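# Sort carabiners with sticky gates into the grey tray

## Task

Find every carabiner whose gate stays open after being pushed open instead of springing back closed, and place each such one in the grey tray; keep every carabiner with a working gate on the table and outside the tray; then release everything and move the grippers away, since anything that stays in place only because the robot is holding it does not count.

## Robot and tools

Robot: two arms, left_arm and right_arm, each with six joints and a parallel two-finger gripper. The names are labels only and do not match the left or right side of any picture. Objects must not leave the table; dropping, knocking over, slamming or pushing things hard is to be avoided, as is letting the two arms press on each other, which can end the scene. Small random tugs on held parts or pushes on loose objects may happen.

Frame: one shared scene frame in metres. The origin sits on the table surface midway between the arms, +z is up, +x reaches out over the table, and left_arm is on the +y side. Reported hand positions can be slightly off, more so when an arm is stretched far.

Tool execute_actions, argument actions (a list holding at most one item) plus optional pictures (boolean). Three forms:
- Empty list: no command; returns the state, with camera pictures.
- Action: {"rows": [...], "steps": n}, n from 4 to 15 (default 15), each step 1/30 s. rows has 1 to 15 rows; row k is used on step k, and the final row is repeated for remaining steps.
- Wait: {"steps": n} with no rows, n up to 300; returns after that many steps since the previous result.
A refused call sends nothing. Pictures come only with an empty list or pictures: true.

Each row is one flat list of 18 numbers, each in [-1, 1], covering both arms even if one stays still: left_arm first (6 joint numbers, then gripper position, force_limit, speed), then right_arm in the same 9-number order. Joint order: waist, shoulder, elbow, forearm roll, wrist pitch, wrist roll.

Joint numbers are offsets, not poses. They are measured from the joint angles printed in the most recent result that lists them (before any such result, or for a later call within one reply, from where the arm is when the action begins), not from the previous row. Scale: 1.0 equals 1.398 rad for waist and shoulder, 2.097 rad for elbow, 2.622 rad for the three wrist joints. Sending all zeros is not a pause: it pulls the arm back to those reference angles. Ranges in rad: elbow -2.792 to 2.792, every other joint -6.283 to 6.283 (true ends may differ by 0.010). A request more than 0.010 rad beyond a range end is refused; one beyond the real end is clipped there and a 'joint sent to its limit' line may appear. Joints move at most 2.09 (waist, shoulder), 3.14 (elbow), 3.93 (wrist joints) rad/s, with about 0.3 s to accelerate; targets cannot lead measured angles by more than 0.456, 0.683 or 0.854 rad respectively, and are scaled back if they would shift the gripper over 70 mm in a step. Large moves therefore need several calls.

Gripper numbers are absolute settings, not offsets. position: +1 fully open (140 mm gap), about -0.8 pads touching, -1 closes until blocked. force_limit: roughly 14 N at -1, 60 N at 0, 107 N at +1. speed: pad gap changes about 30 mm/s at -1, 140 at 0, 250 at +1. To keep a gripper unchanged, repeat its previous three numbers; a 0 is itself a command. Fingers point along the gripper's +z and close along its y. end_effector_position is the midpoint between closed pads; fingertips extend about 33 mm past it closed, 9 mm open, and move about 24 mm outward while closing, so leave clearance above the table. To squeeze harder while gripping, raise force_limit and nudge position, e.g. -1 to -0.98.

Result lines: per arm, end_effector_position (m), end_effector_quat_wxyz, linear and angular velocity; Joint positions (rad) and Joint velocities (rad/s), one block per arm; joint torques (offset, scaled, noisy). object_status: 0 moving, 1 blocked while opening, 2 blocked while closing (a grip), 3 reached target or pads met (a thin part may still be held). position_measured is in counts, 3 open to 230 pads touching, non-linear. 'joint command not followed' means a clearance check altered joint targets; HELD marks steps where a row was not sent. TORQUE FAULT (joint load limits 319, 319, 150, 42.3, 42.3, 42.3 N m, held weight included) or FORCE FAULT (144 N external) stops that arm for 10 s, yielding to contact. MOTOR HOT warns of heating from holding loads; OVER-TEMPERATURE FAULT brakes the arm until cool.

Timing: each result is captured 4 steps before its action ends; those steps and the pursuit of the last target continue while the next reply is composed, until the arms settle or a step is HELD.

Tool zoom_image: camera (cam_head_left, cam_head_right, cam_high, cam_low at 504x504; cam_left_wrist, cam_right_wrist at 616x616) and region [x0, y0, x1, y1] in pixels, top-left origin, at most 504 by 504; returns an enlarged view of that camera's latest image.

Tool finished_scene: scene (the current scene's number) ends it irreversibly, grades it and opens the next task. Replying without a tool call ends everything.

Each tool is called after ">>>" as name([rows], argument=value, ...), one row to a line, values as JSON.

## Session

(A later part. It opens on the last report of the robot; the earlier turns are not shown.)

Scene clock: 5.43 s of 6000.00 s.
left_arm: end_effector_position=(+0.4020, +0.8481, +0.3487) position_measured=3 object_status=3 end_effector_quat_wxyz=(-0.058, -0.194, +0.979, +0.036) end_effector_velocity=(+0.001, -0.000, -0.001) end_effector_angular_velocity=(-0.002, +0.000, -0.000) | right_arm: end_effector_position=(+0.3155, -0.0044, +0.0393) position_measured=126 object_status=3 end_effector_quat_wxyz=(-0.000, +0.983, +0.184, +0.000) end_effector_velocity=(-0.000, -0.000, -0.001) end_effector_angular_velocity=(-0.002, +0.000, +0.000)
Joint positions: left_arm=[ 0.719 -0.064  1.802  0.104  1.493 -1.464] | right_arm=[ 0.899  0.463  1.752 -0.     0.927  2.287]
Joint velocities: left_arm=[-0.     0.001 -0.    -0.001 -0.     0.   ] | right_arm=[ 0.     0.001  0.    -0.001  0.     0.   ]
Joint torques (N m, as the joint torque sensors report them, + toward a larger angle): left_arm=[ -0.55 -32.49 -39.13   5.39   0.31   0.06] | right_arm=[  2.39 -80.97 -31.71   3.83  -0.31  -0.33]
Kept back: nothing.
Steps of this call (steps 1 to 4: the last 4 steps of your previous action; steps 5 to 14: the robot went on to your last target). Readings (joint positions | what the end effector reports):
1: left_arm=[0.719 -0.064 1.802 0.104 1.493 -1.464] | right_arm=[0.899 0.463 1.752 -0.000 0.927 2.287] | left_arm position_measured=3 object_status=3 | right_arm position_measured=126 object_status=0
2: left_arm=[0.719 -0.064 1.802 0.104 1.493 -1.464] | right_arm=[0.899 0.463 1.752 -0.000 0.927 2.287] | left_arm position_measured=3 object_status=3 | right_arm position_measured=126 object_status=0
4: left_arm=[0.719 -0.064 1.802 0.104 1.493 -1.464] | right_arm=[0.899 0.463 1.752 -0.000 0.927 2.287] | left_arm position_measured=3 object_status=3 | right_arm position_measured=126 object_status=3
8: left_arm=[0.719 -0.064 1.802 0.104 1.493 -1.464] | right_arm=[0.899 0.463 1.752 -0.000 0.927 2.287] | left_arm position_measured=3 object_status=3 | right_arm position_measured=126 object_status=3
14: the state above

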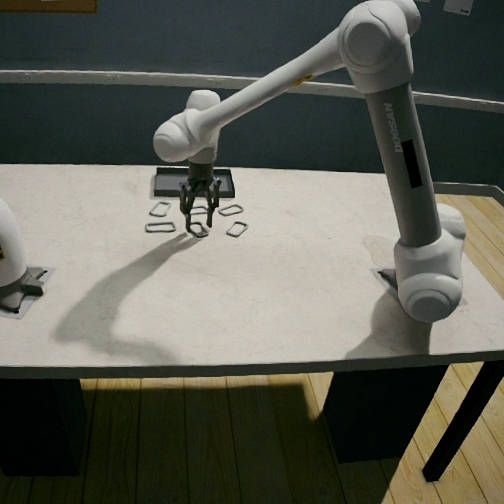

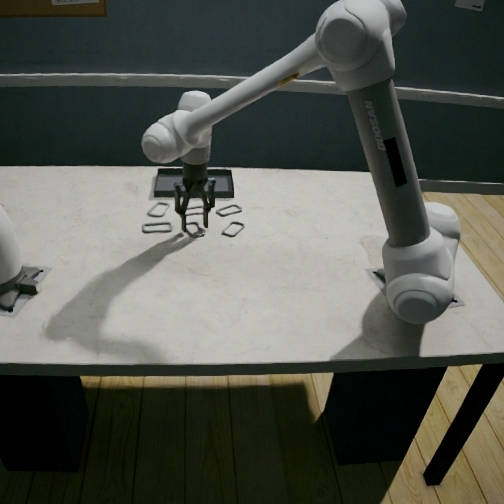

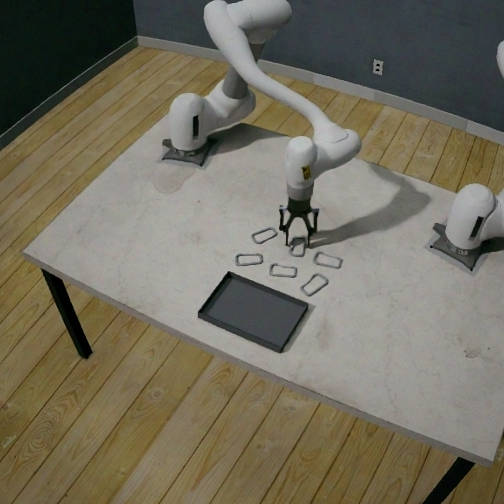

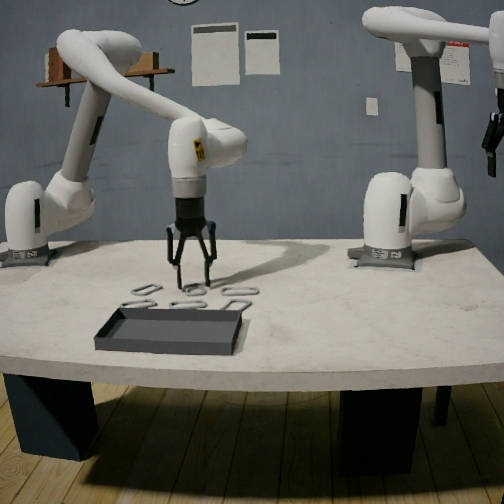

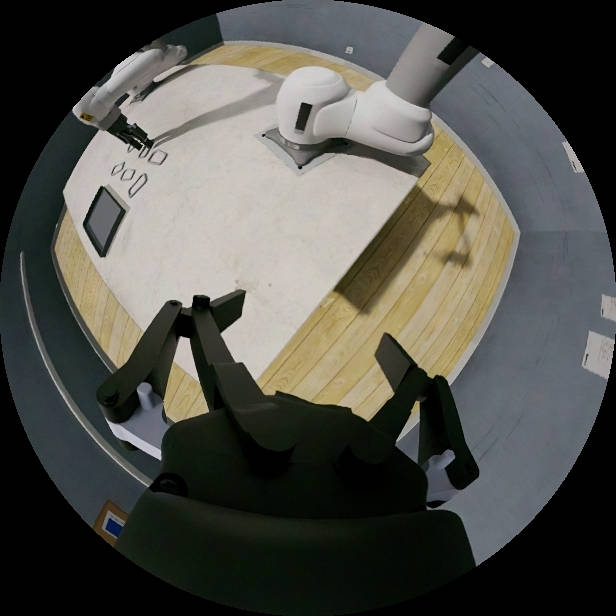

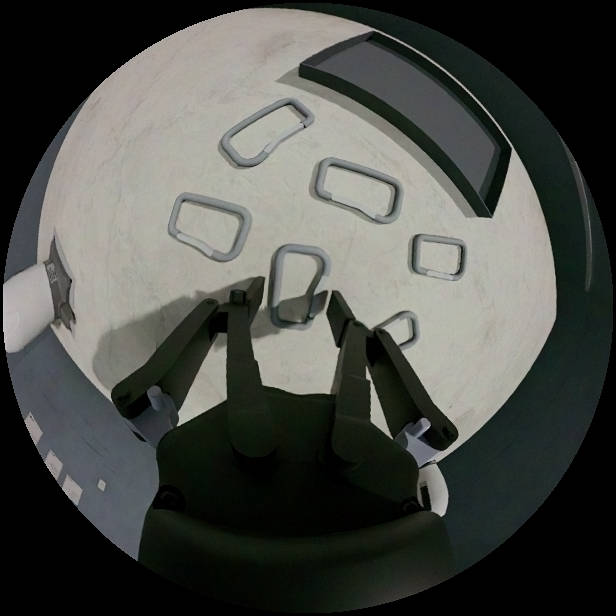

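>>> zoom_image(camera="cam_right_wrist", region=[150, 80, 490, 380])

Region (150, 80, 490, 380) of cam_right_wrist's 616x616 image, scaled by 1.482, with more detail than that image has; it fills the top 445 rows of this view, and the rest is white.

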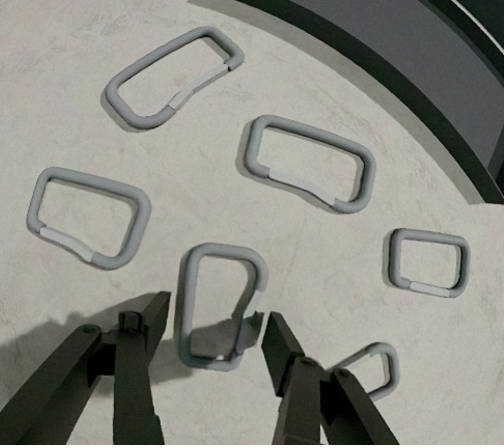

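>>> execute_actions([
  {"rows":[[0,0,0,0,0,0,1,0,0,0,-0.03,-0.016,0,0.029,0,0.03,0,0.3],[0,0,0,0,0,0,1,0,0,0,-0.03,-0.016,0,0.029,0,0.03,0,0.3],[0,0,0,0,0,0,1,0,0,0,-0.03,-0.016,0,0.029,0,0.03,0,0.3],[0,0,0,0,0,0,1,0,0,0,-0.03,-0.016,0,0.029,0,0.03,0,0.3],[0,0,0,0,0,0,1,0,0,0,-0.03,-0.016,0,0.029,0,0.03,0,0.3],[0,0,0,0,0,0,1,0,0,0,-0.03,-0.016,0,0.029,0,0.03,0,0.3],[0,0,0,0,0,0,1,0,0,0.031,0.1084,-0.1536,0,0.0648,0.699,0.03,0,0.3]],"steps":15},
])

>>> execute_actions([
  {"steps":22},
], pictures=true)

>>> zoom_image(camera="cam_right_wrist", region=[200, 180, 420, 400])

Scene clock: 6.53 s of 6000.00 s.
left_arm: end_effector_position=(+0.4020, +0.8481, +0.3487) position_measured=3 object_status=3 end_effector_quat_wxyz=(-0.058, -0.194, +0.979, +0.036) end_effector_velocity=(-0.000, +0.001, -0.000) end_effector_angular_velocity=(-0.000, +0.001, +0.003) | right_arm: end_effector_position=(+0.3200, +0.0152, +0.0854) position_measured=126 object_status=3 end_effector_quat_wxyz=(-0.000, +0.991, +0.132, +0.000) end_effector_velocity=(+0.065, +0.272, +0.008) end_effector_angular_velocity=(+0.004, -0.003, -1.574)
Joint positions: left_arm=[ 0.719 -0.064  1.802  0.104  1.493 -1.464] | right_arm=[ 0.905  0.447  1.677 -0.     1.017  2.4  ]
Joint velocities: left_arm=[ 0.002  0.001 -0.    -0.    -0.    -0.001] | right_arm=[ 0.091  0.37  -0.596 -0.002  0.221  1.666]
Joint torques (N m, as the joint torque sensors report them, + toward a larger angle): left_arm=[ -0.07 -31.64 -39.03   5.44   0.39   0.07] | right_arm=[  3.02 -68.65 -37.22   4.24  -1.08  -0.43]
Steps of this call (steps 1 to 15: the robot went on to your last target; steps 16 to 22: nothing new was sent; steps 23 to 33: the first 11 steps of this action). Readings (joint positions | what the end effector reports):
23: left_arm=[0.719 -0.064 1.802 0.104 1.493 -1.464] | right_arm=[0.899 0.463 1.752 -0.000 0.927 2.287] | left_arm position_measured=3 object_status=3 | right_arm position_measured=126 object_status=3
24: left_arm=[0.719 -0.064 1.802 0.104 1.493 -1.464] | right_arm=[0.899 0.460 1.749 -0.000 0.933 2.287] | left_arm position_measured=3 object_status=3 | right_arm position_measured=126 object_status=3
26: left_arm=[0.719 -0.064 1.802 0.104 1.493 -1.464] | right_arm=[0.899 0.439 1.732 -0.000 0.970 2.287] | left_arm position_measured=3 object_status=3 | right_arm position_measured=126 object_status=3
30: left_arm=[0.719 -0.064 1.802 0.104 1.493 -1.464] | right_arm=[0.899 0.424 1.717 -0.000 1.000 2.294] | left_arm position_measured=3 object_status=3 | right_arm position_measured=126 object_status=3
33: the state above

Scene clock: 7.27 s of 6000.00 s.
left_arm: end_effector_position=(+0.4020, +0.8481, +0.3487) position_measured=3 object_status=3 end_effector_quat_wxyz=(-0.058, -0.194, +0.979, +0.036) end_effector_velocity=(+0.000, +0.000, -0.000) end_effector_angular_velocity=(-0.001, +0.000, +0.001) | right_arm: end_effector_position=(+0.3427, +0.1270, +0.0720) position_measured=126 object_status=3 end_effector_quat_wxyz=(-0.001, +0.760, -0.650, -0.000) end_effector_velocity=(+0.000, +0.001, +0.000) end_effector_angular_velocity=(+0.000, -0.000, -0.046)
Joint positions: left_arm=[ 0.719 -0.064  1.802  0.104  1.493 -1.464] | right_arm=[ 0.942  0.614  1.43  -0.     1.096  4.117]
Joint velocities: left_arm=[ 0.     0.001 -0.    -0.001 -0.    -0.   ] | right_arm=[ 0.     0.001 -0.001 -0.     0.     0.046]
Joint torques (N m, as the joint torque sensors report them, + toward a larger angle): left_arm=[  0.43 -31.79 -39.05   5.38   0.35   0.02] | right_arm=[  2.41 -97.76 -36.24   3.92  -0.01  -0.21]
Kept back: nothing.
Steps of this call (steps 1 to 4: the last 4 steps of your previous action; steps 5 to 22: the robot went on to your last target). Readings (joint positions | what the end effector reports):
1: left_arm=[0.719 -0.064 1.802 0.104 1.493 -1.464] | right_arm=[0.909 0.461 1.654 -0.000 1.025 2.464] | left_arm position_measured=3 object_status=3 | right_arm position_measured=126 object_status=3
2: left_arm=[0.719 -0.064 1.802 0.104 1.493 -1.464] | right_arm=[0.912 0.478 1.630 -0.000 1.032 2.542] | left_arm position_measured=3 object_status=3 | right_arm position_measured=126 object_status=3
4: left_arm=[0.719 -0.064 1.802 0.104 1.493 -1.464] | right_arm=[0.919 0.509 1.585 -0.000 1.046 2.710] | left_arm position_measured=3 object_status=3 | right_arm position_measured=126 object_status=3
8: left_arm=[0.719 -0.064 1.802 0.104 1.493 -1.464] | right_arm=[0.930 0.561 1.508 -0.000 1.071 3.109] | left_arm position_measured=3 object_status=3 | right_arm position_measured=126 object_status=3
22: the state above

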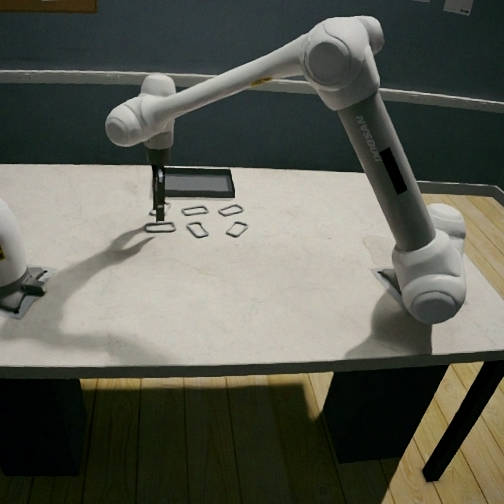

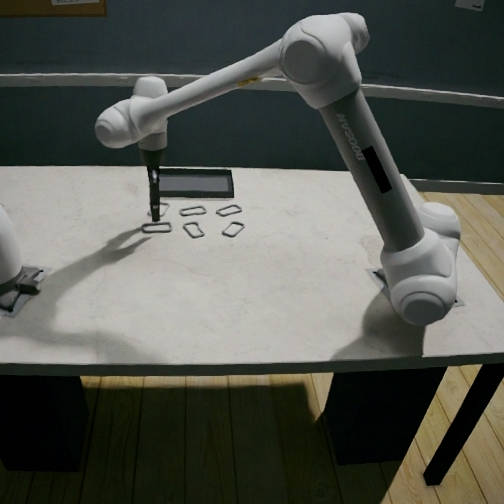

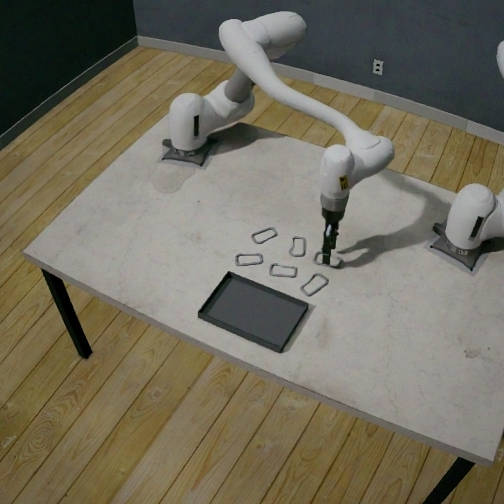

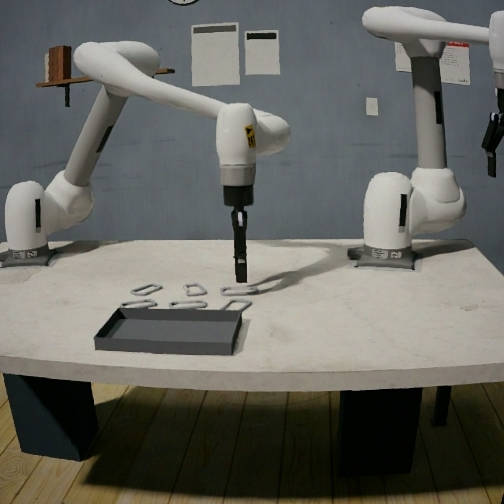

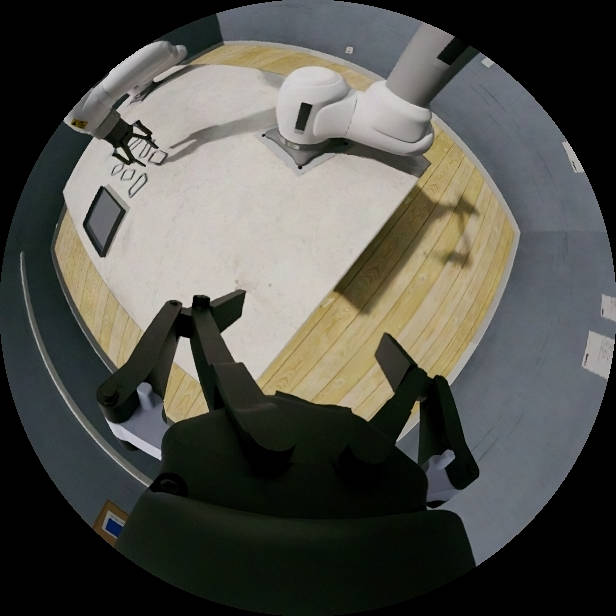

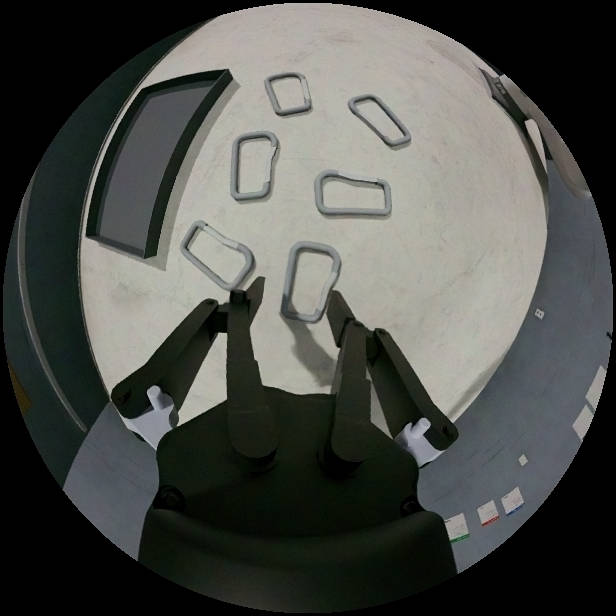

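Region (200, 180, 420, 400) of cam_right_wrist's 616x616 image, scaled by 2.291, with more detail than that image has.

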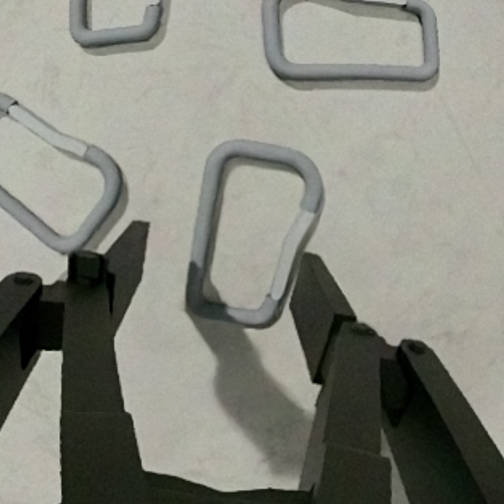

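>>> execute_actions([
  {"rows":[[0,0,0,0,0,0,1,0,0,0.011,-0.0026,0.003,0,-0.001,0.0173,0.03,0,0.3],[0,0,0,0,0,0,1,0,0,0.011,-0.0026,0.003,0,-0.001,0.0173,0.03,0,0.3],[0,0,0,0,0,0,1,0,0,0.011,-0.0026,0.003,0,-0.001,0.0173,0.03,0,0.3],[0,0,0,0,0,0,1,0,0,0.011,-0.0026,0.003,0,-0.001,0.0173,0.03,0,0.3],[0,0,0,0,0,0,1,0,0,0.011,-0.0026,0.003,0,-0.001,0.0173,0.03,0,0.3],[0,0,0,0,0,0,1,0,0,0.011,0.015,0.0145,0,-0.0196,0.0173,0.03,0,0.3]],"steps":15},
])

>>> execute_actions([
  {"rows":[[0,0,0,0,0,0,1,0,0,0,0,0,0,0,0,-0.33,-0.3,0]],"steps":15},
], pictures=true)

>>> zoom_image(camera="cam_right_wrist", region=[200, 180, 420, 400])

>>> execute_actions([
  {"rows":[[0,0,0,0,0,0,1,0,0,0,0,0,0,0,0,0.03,0,0.3]],"steps":15},
], pictures=true)

>>> zoom_image(camera="cam_right_wrist", region=[200, 180, 420, 400])

Scene clock: 8.47 s of 6000.00 s.
left_arm: end_effector_position=(+0.4020, +0.8481, +0.3487) position_measured=3 object_status=3 end_effector_quat_wxyz=(-0.058, -0.194, +0.979, +0.036) end_effector_velocity=(-0.000, +0.000, +0.000) end_effector_angular_velocity=(+0.000, +0.000, -0.000) | right_arm: end_effector_position=(+0.3294, +0.1291, +0.0429) position_measured=126 object_status=3 end_effector_quat_wxyz=(-0.001, +0.750, -0.661, +0.000) end_effector_velocity=(-0.001, +0.003, -0.053) end_effector_angular_velocity=(+0.011, -0.005, -0.005)
Joint positions: left_arm=[ 0.719 -0.064  1.802  0.104  1.493 -1.464] | right_arm=[ 0.957  0.632  1.457 -0.     1.051  4.162]
Joint velocities: left_arm=[ 0.001 -0.     0.     0.     0.     0.001] | right_arm=[ 0.003  0.04   0.038  0.    -0.089  0.007]
Joint torques (N m, as the joint torque sensors report them, + toward a larger angle): left_arm=[ -0.17 -32.04 -39.05   5.45   0.37  -0.01] | right_arm=[   4.01 -109.65  -39.33    4.46   -0.17   -0.32]
Steps of this call (steps 1 to 25: the robot went on to your last target; steps 26 to 36: the first 11 steps of this action). Readings (joint positions | what the end effector reports):
26: left_arm=[0.719 -0.064 1.802 0.104 1.493 -1.464] | right_arm=[0.942 0.614 1.430 -0.000 1.096 4.120] | left_arm position_measured=3 object_status=3 | right_arm position_measured=126 object_status=3
27: left_arm=[0.719 -0.064 1.802 0.104 1.493 -1.464] | right_arm=[0.944 0.614 1.430 -0.000 1.096 4.126] | left_arm position_measured=3 object_status=3 | right_arm position_measured=126 object_status=3
29: left_arm=[0.719 -0.064 1.802 0.104 1.493 -1.464] | right_arm=[0.952 0.612 1.434 -0.000 1.095 4.148] | left_arm position_measured=3 object_status=3 | right_arm position_measured=126 object_status=3
33: left_arm=[0.719 -0.064 1.802 0.104 1.493 -1.464] | right_arm=[0.957 0.620 1.445 -0.000 1.074 4.160] | left_arm position_measured=3 object_status=3 | right_arm position_measured=126 object_status=3
36: the state above

Scene clock: 8.97 s of 6000.00 s.
left_arm: end_effector_position=(+0.4020, +0.8481, +0.3487) position_measured=3 object_status=3 end_effector_quat_wxyz=(-0.058, -0.194, +0.979, +0.036) end_effector_velocity=(+0.000, -0.000, -0.001) end_effector_angular_velocity=(-0.002, +0.001, +0.001) | right_arm: end_effector_position=(+0.3293, +0.1293, +0.0398) position_measured=162 object_status=0 end_effector_quat_wxyz=(-0.001, +0.750, -0.661, -0.000) end_effector_velocity=(-0.000, -0.001, -0.001) end_effector_angular_velocity=(-0.002, +0.001, +0.001)
Joint positions: left_arm=[ 0.719 -0.064  1.802  0.104  1.493 -1.464] | right_arm=[ 0.957  0.635  1.46  -0.     1.046  4.162]
Joint velocities: left_arm=[ 0.     0.001  0.    -0.001  0.    -0.001] | right_arm=[-0.     0.     0.001  0.     0.001 -0.001]
Joint torques (N m, as the joint torque sensors report them, + toward a larger angle): left_arm=[ -0.28 -31.95 -39.29   5.38   0.35   0.05] | right_arm=[  8.53 -75.19 -19.15   6.15   1.44  -0.25]
Steps of this call (steps 1 to 4: the last 4 steps of your previous action; steps 5 to 15: the first 11 steps of this action, its rows measured from where the robot was after step 4). Readings (joint positions | what the end effector reports):
4: left_arm=[0.719 -0.064 1.802 0.104 1.493 -1.464] | right_arm=[0.957 0.635 1.460 -0.000 1.046 4.162] | left_arm position_measured=3 object_status=3 | right_arm position_measured=126 object_status=3
5: left_arm=[0.719 -0.064 1.802 0.104 1.493 -1.464] | right_arm=[0.957 0.635 1.460 -0.000 1.046 4.162] | left_arm position_measured=3 object_status=3 | right_arm position_measured=126 object_status=0
6: left_arm=[0.719 -0.064 1.802 0.104 1.493 -1.464] | right_arm=[0.957 0.635 1.460 -0.000 1.046 4.162] | left_arm position_measured=3 object_status=3 | right_arm position_measured=128 object_status=0
8: left_arm=[0.719 -0.064 1.802 0.104 1.493 -1.464] | right_arm=[0.957 0.635 1.460 -0.000 1.046 4.162] | left_arm position_measured=3 object_status=3 | right_arm position_measured=143 object_status=0
12: left_arm=[0.719 -0.064 1.802 0.104 1.493 -1.464] | right_arm=[0.957 0.635 1.460 -0.000 1.046 4.162] | left_arm position_measured=3 object_status=3 | right_arm position_measured=162 object_status=0
15: the state above

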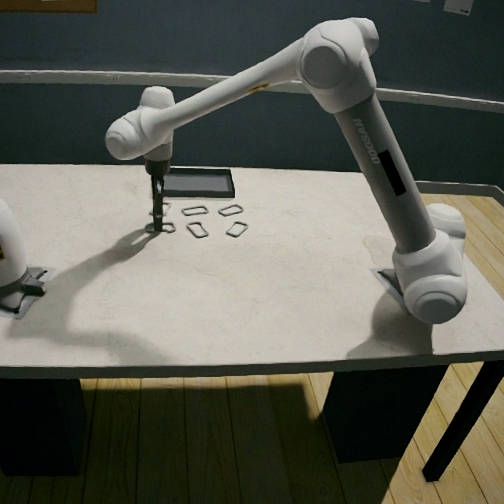

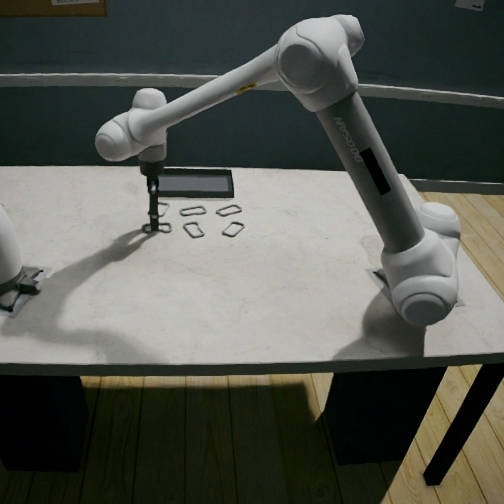

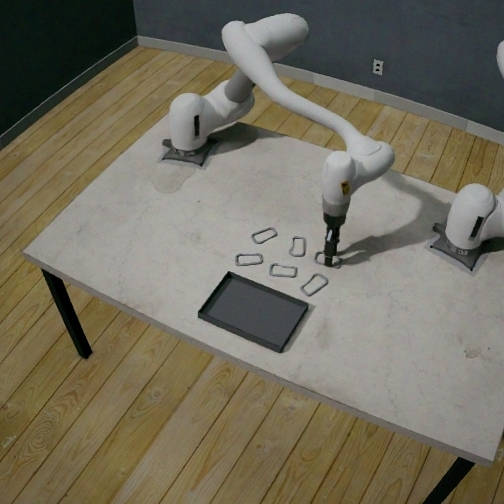

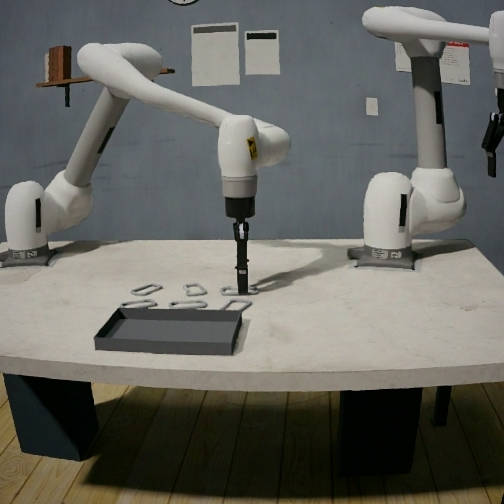

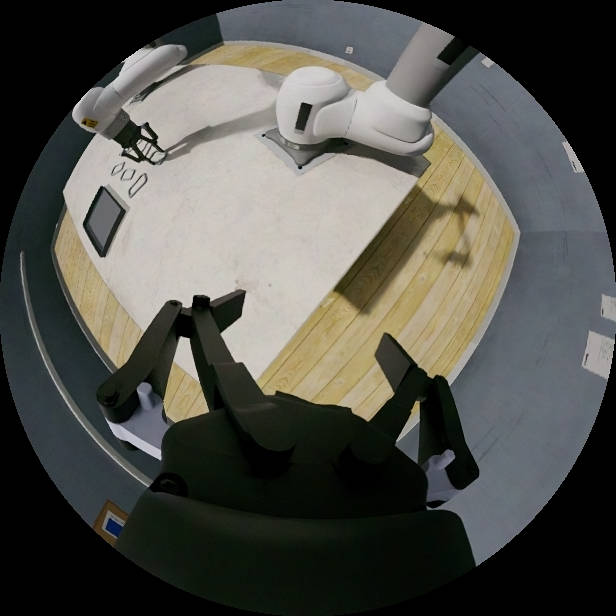

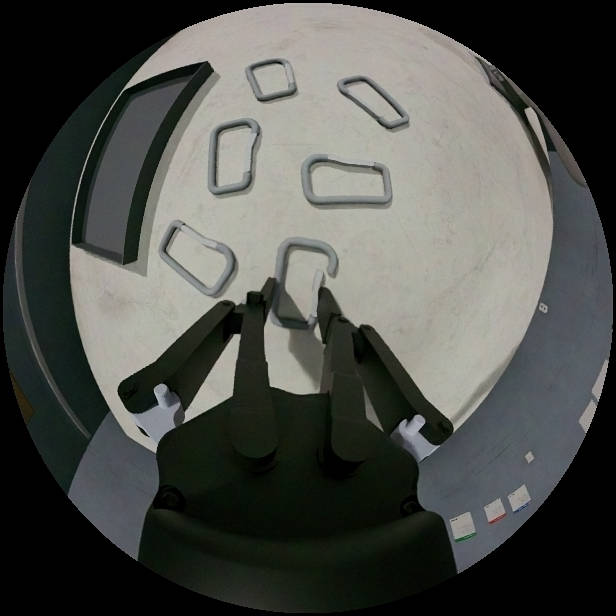

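Region (200, 180, 420, 400) of cam_right_wrist's 616x616 image, scaled by 2.291, with more detail than that image has.

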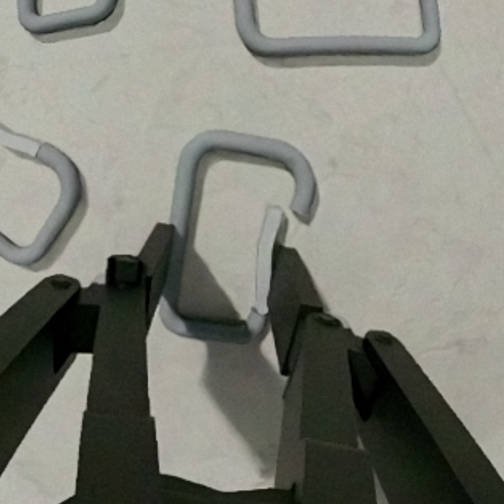

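Scene clock: 9.47 s of 6000.00 s.
left_arm: end_effector_position=(+0.4020, +0.8481, +0.3487) position_measured=3 object_status=3 end_effector_quat_wxyz=(-0.058, -0.194, +0.979, +0.036) end_effector_velocity=(+0.000, -0.000, -0.000) end_effector_angular_velocity=(+0.001, +0.001, +0.000) | right_arm: end_effector_position=(+0.3292, +0.1291, +0.0398) position_measured=126 object_status=0 end_effector_quat_wxyz=(-0.001, +0.750, -0.661, -0.000) end_effector_velocity=(+0.001, +0.001, +0.000) end_effector_angular_velocity=(+0.002, -0.001, +0.001)
Joint positions: left_arm=[ 0.719 -0.064  1.802  0.104  1.493 -1.464] | right_arm=[ 0.957  0.635  1.46  -0.     1.046  4.162]
Joint velocities: left_arm=[-0.002  0.001 -0.     0.001  0.    -0.002] | right_arm=[-0.    -0.    -0.001  0.    -0.002 -0.001]
Joint torques (N m, as the joint torque sensors report them, + toward a larger angle): left_arm=[ -0.13 -32.04 -39.17   5.32   0.46  -0.05] | right_arm=[  4.26 -98.06 -34.64   4.     0.09  -0.24]
Steps of this call (steps 1 to 4: the last 4 steps of your previous action; steps 5 to 15: the first 11 steps of this action, its rows measured from where the robot was after step 4). Readings (joint positions | what the end effector reports):
4: left_arm=[0.719 -0.064 1.802 0.104 1.493 -1.464] | right_arm=[0.957 0.635 1.460 -0.000 1.046 4.162] | left_arm position_measured=3 object_status=3 | right_arm position_measured=162 object_status=0
5: left_arm=[0.719 -0.064 1.802 0.104 1.493 -1.464] | right_arm=[0.957 0.635 1.460 -0.000 1.046 4.162] | left_arm position_measured=3 object_status=3 | right_arm position_measured=162 object_status=0
6: left_arm=[0.719 -0.064 1.802 0.104 1.493 -1.464] | right_arm=[0.957 0.635 1.460 -0.000 1.046 4.162] | left_arm position_measured=3 object_status=3 | right_arm position_measured=162 object_status=0
8: left_arm=[0.719 -0.064 1.802 0.104 1.493 -1.464] | right_arm=[0.957 0.635 1.460 -0.000 1.046 4.162] | left_arm position_measured=3 object_status=3 | right_arm position_measured=140 object_status=0
12: left_arm=[0.719 -0.064 1.802 0.104 1.493 -1.464] | right_arm=[0.957 0.635 1.460 -0.000 1.046 4.162] | left_arm position_measured=3 object_status=3 | right_arm position_measured=126 object_status=0
15: the state above

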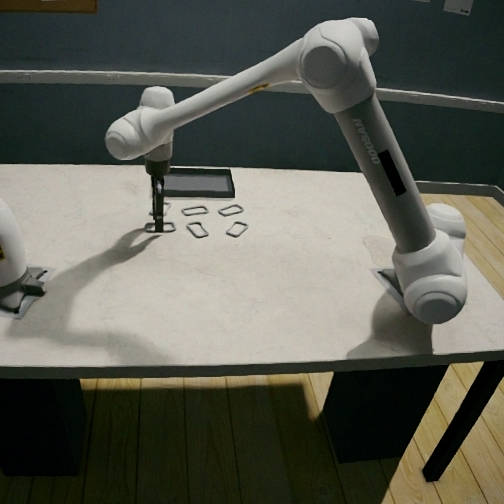

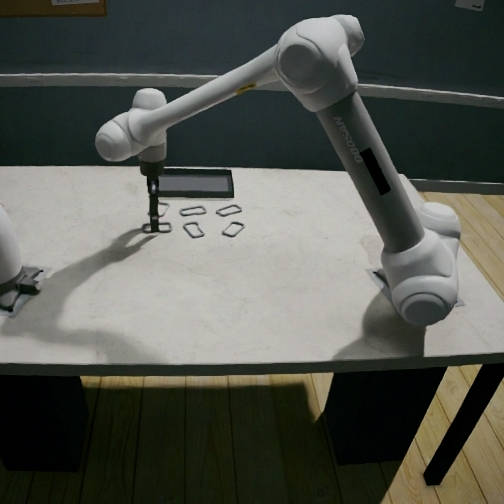

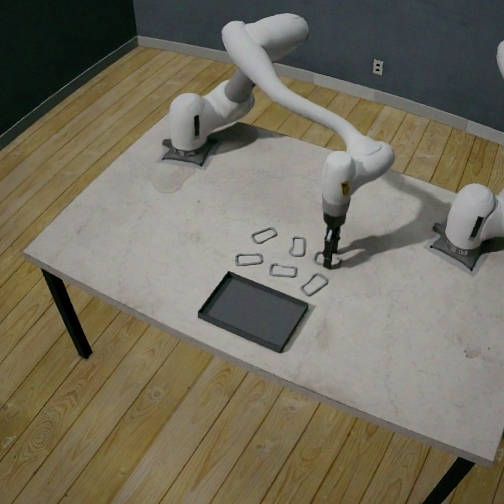

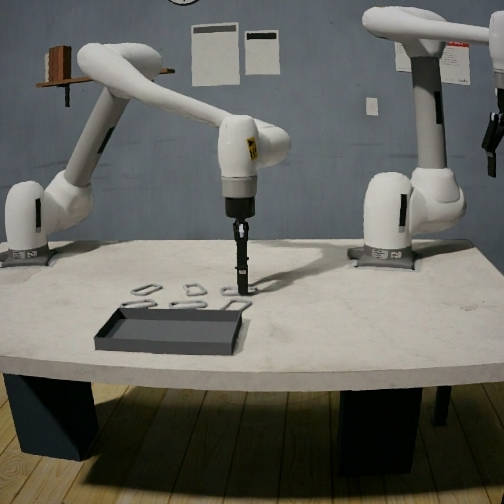

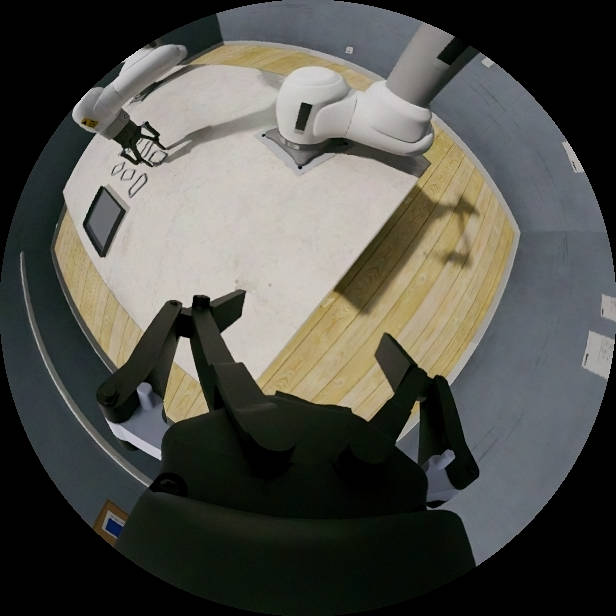

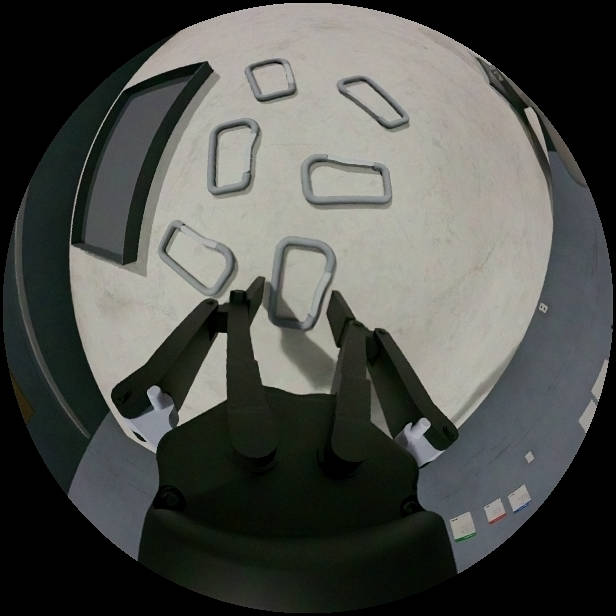

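Region (200, 180, 420, 400) of cam_right_wrist's 616x616 image, scaled by 2.291, with more detail than that image has.

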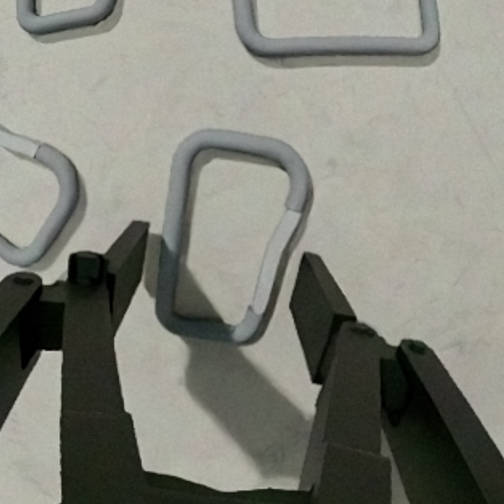

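>>> execute_actions([
  {"rows":[[0,0,0,0,0,0,1,0,0,0,-0.024,-0.016,0,0.0256,0,0.03,0,0.3],[0,0,0,0,0,0,1,0,0,0,-0.024,-0.016,0,0.0256,0,0.03,0,0.3],[0,0,0,0,0,0,1,0,0,0,-0.024,-0.016,0,0.0256,0,0.03,0,0.3],[0,0,0,0,0,0,1,0,0,0,-0.024,-0.016,0,0.0256,0,0.03,0,0.3],[0,0,0,0,0,0,1,0,0,0,-0.024,-0.016,0,0.0256,0,0.03,0,0.3],[0,0,0,0,0,0,1,0,0,-0.1024,0.048,-0.0877,0,0.0447,0.736,0.03,0,0.3]],"steps":15},
])

>>> execute_actions([
  {"steps":22},
], pictures=true)

>>> zoom_image(camera="cam_right_wrist", region=[200, 180, 420, 400])

Scene clock: 10.17 s of 6000.00 s.
left_arm: end_effector_position=(+0.4020, +0.8481, +0.3487) position_measured=3 object_status=3 end_effector_quat_wxyz=(-0.058, -0.194, +0.979, +0.036) end_effector_velocity=(+0.000, -0.000, -0.001) end_effector_angular_velocity=(-0.001, +0.001, -0.001) | right_arm: end_effector_position=(+0.3611, +0.1338, +0.0836) position_measured=126 object_status=3 end_effector_quat_wxyz=(+0.002, -0.678, +0.736, +0.001) end_effector_velocity=(+0.344, +0.010, -0.026) end_effector_angular_velocity=(+0.009, +0.007, -2.437)
Joint positions: left_arm=[ 0.719 -0.064  1.802  0.104  1.493 -1.464] | right_arm=[ 0.926  0.624  1.39  -0.     1.123  4.339]
Joint velocities: left_arm=[ 0.     0.001  0.    -0.001  0.     0.001] | right_arm=[-0.35   0.236 -0.354  0.     0.114  2.087]
Joint torques (N m, as the joint torque sensors report them, + toward a larger angle): left_arm=[  0.04 -32.34 -38.9    5.33   0.44  -0.07] | right_arm=[-13.83 -85.12 -34.61   3.32   0.21   0.4 ]
Steps of this call (steps 1 to 4: the last 4 steps of your previous action; steps 5 to 10: the robot went on to your last target; steps 11 to 21: the first 11 steps of this action). Readings (joint positions | what the end effector reports):
11: left_arm=[0.719 -0.064 1.802 0.104 1.493 -1.464] | right_arm=[0.957 0.635 1.459 -0.000 1.046 4.162] | left_arm position_measured=3 object_status=3 | right_arm position_measured=126 object_status=3
12: left_arm=[0.719 -0.064 1.802 0.104 1.493 -1.464] | right_arm=[0.957 0.632 1.457 -0.001 1.052 4.162] | left_arm position_measured=3 object_status=3 | right_arm position_measured=126 object_status=3
14: left_arm=[0.719 -0.064 1.802 0.104 1.493 -1.464] | right_arm=[0.957 0.614 1.439 -0.001 1.086 4.162] | left_arm position_measured=3 object_status=3 | right_arm position_measured=126 object_status=3
18: left_arm=[0.719 -0.064 1.802 0.104 1.493 -1.464] | right_arm=[0.952 0.607 1.421 -0.000 1.111 4.190] | left_arm position_measured=3 object_status=3 | right_arm position_measured=126 object_status=3
21: the state above

Scene clock: 10.90 s of 6000.00 s.
left_arm: end_effector_position=(+0.4020, +0.8481, +0.3487) position_measured=3 object_status=3 end_effector_quat_wxyz=(-0.058, -0.194, +0.979, +0.036) end_effector_velocity=(+0.000, -0.000, -0.001) end_effector_angular_velocity=(-0.002, +0.001, -0.000) | right_arm: end_effector_position=(+0.4719, +0.1275, +0.0724) position_measured=126 object_status=3 end_effector_quat_wxyz=(+0.000, +0.186, +0.983, +0.000) end_effector_velocity=(-0.000, +0.000, +0.000) end_effector_angular_velocity=(+0.001, +0.000, -0.053)
Joint positions: left_arm=[ 0.719 -0.064  1.802  0.104  1.493 -1.464] | right_arm=[ 0.814  0.702  1.276 -0.     1.163  6.089]
Joint velocities: left_arm=[-0.     0.001 -0.    -0.001 -0.     0.   ] | right_arm=[ 0.     0.    -0.     0.001  0.     0.053]
Joint torques (N m, as the joint torque sensors report them, + toward a larger angle): left_arm=[  0.09 -32.24 -39.24   5.41   0.36   0.08] | right_arm=[   2.47 -106.94  -36.9     4.43   -0.19   -0.47]
Kept back: nothing.
Steps of this call (steps 1 to 4: the last 4 steps of your previous action; steps 5 to 22: the robot went on to your last target). Readings (joint positions | what the end effector reports):
1: left_arm=[0.719 -0.064 1.802 0.104 1.493 -1.464] | right_arm=[0.914 0.632 1.378 -0.000 1.127 4.415] | left_arm position_measured=3 object_status=3 | right_arm position_measured=126 object_status=3
2: left_arm=[0.719 -0.064 1.802 0.104 1.493 -1.464] | right_arm=[0.903 0.640 1.367 -0.000 1.131 4.496] | left_arm position_measured=3 object_status=3 | right_arm position_measured=126 object_status=3
4: left_arm=[0.719 -0.064 1.802 0.104 1.493 -1.464] | right_arm=[0.882 0.654 1.346 -0.000 1.138 4.664] | left_arm position_measured=3 object_status=3 | right_arm position_measured=126 object_status=3
8: left_arm=[0.719 -0.064 1.802 0.104 1.493 -1.464] | right_arm=[0.848 0.678 1.311 -0.000 1.151 5.070] | left_arm position_measured=3 object_status=3 | right_arm position_measured=126 object_status=3
22: the state above

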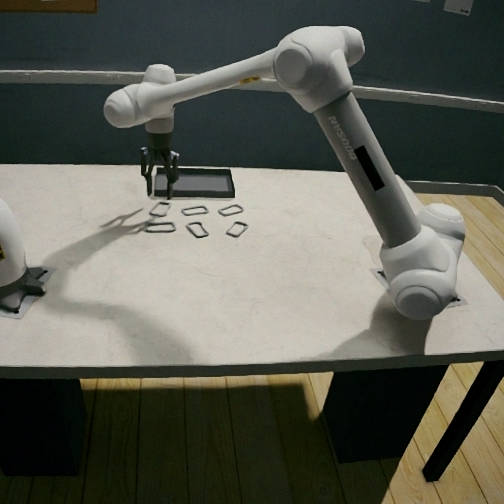

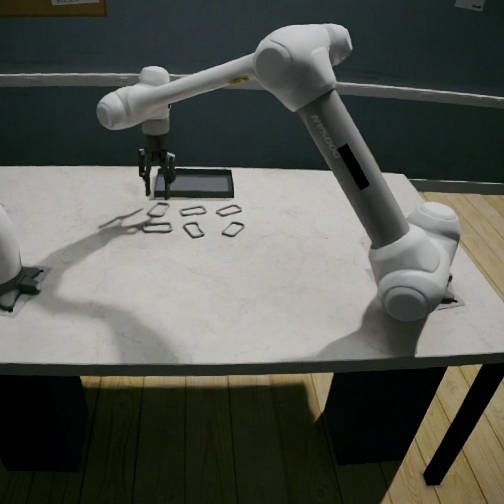

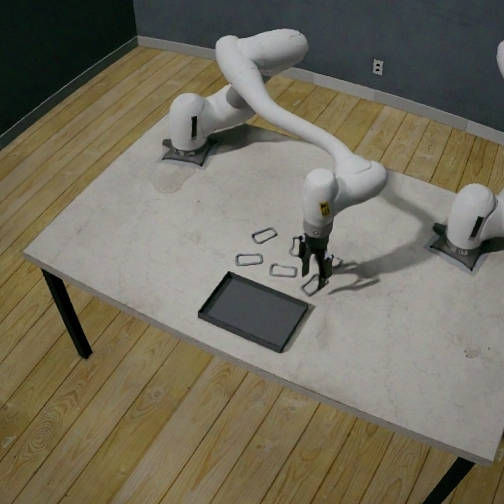

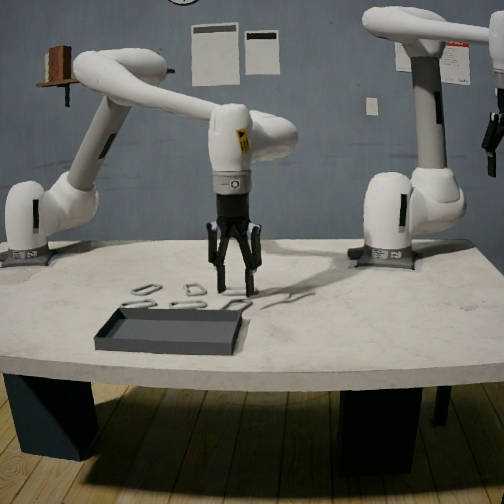

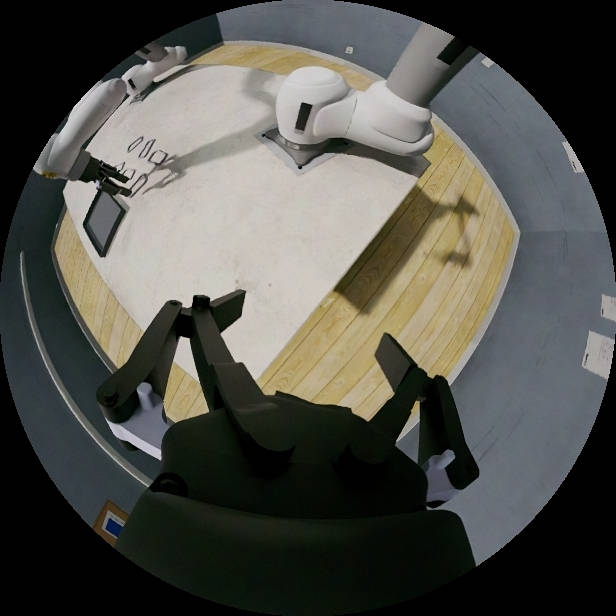

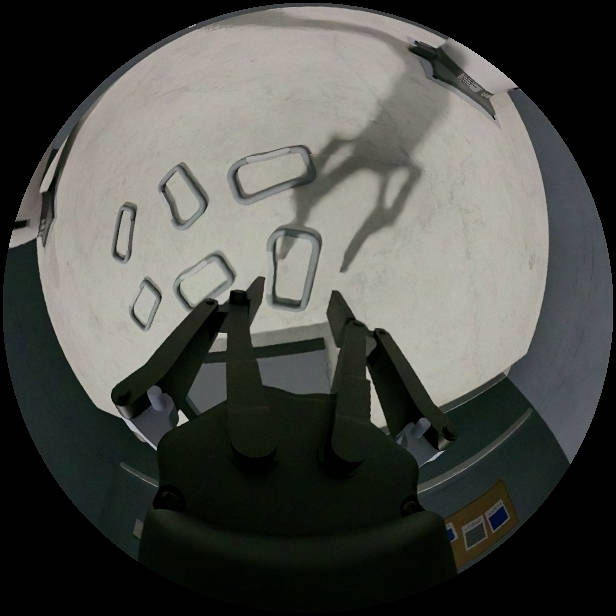

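Region (200, 180, 420, 400) of cam_right_wrist's 616x616 image, scaled by 2.291, with more detail than that image has.

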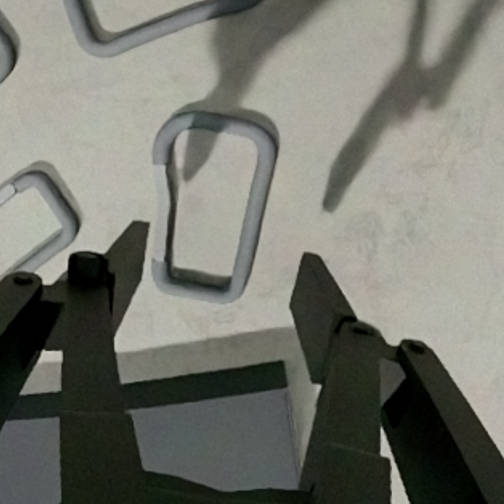

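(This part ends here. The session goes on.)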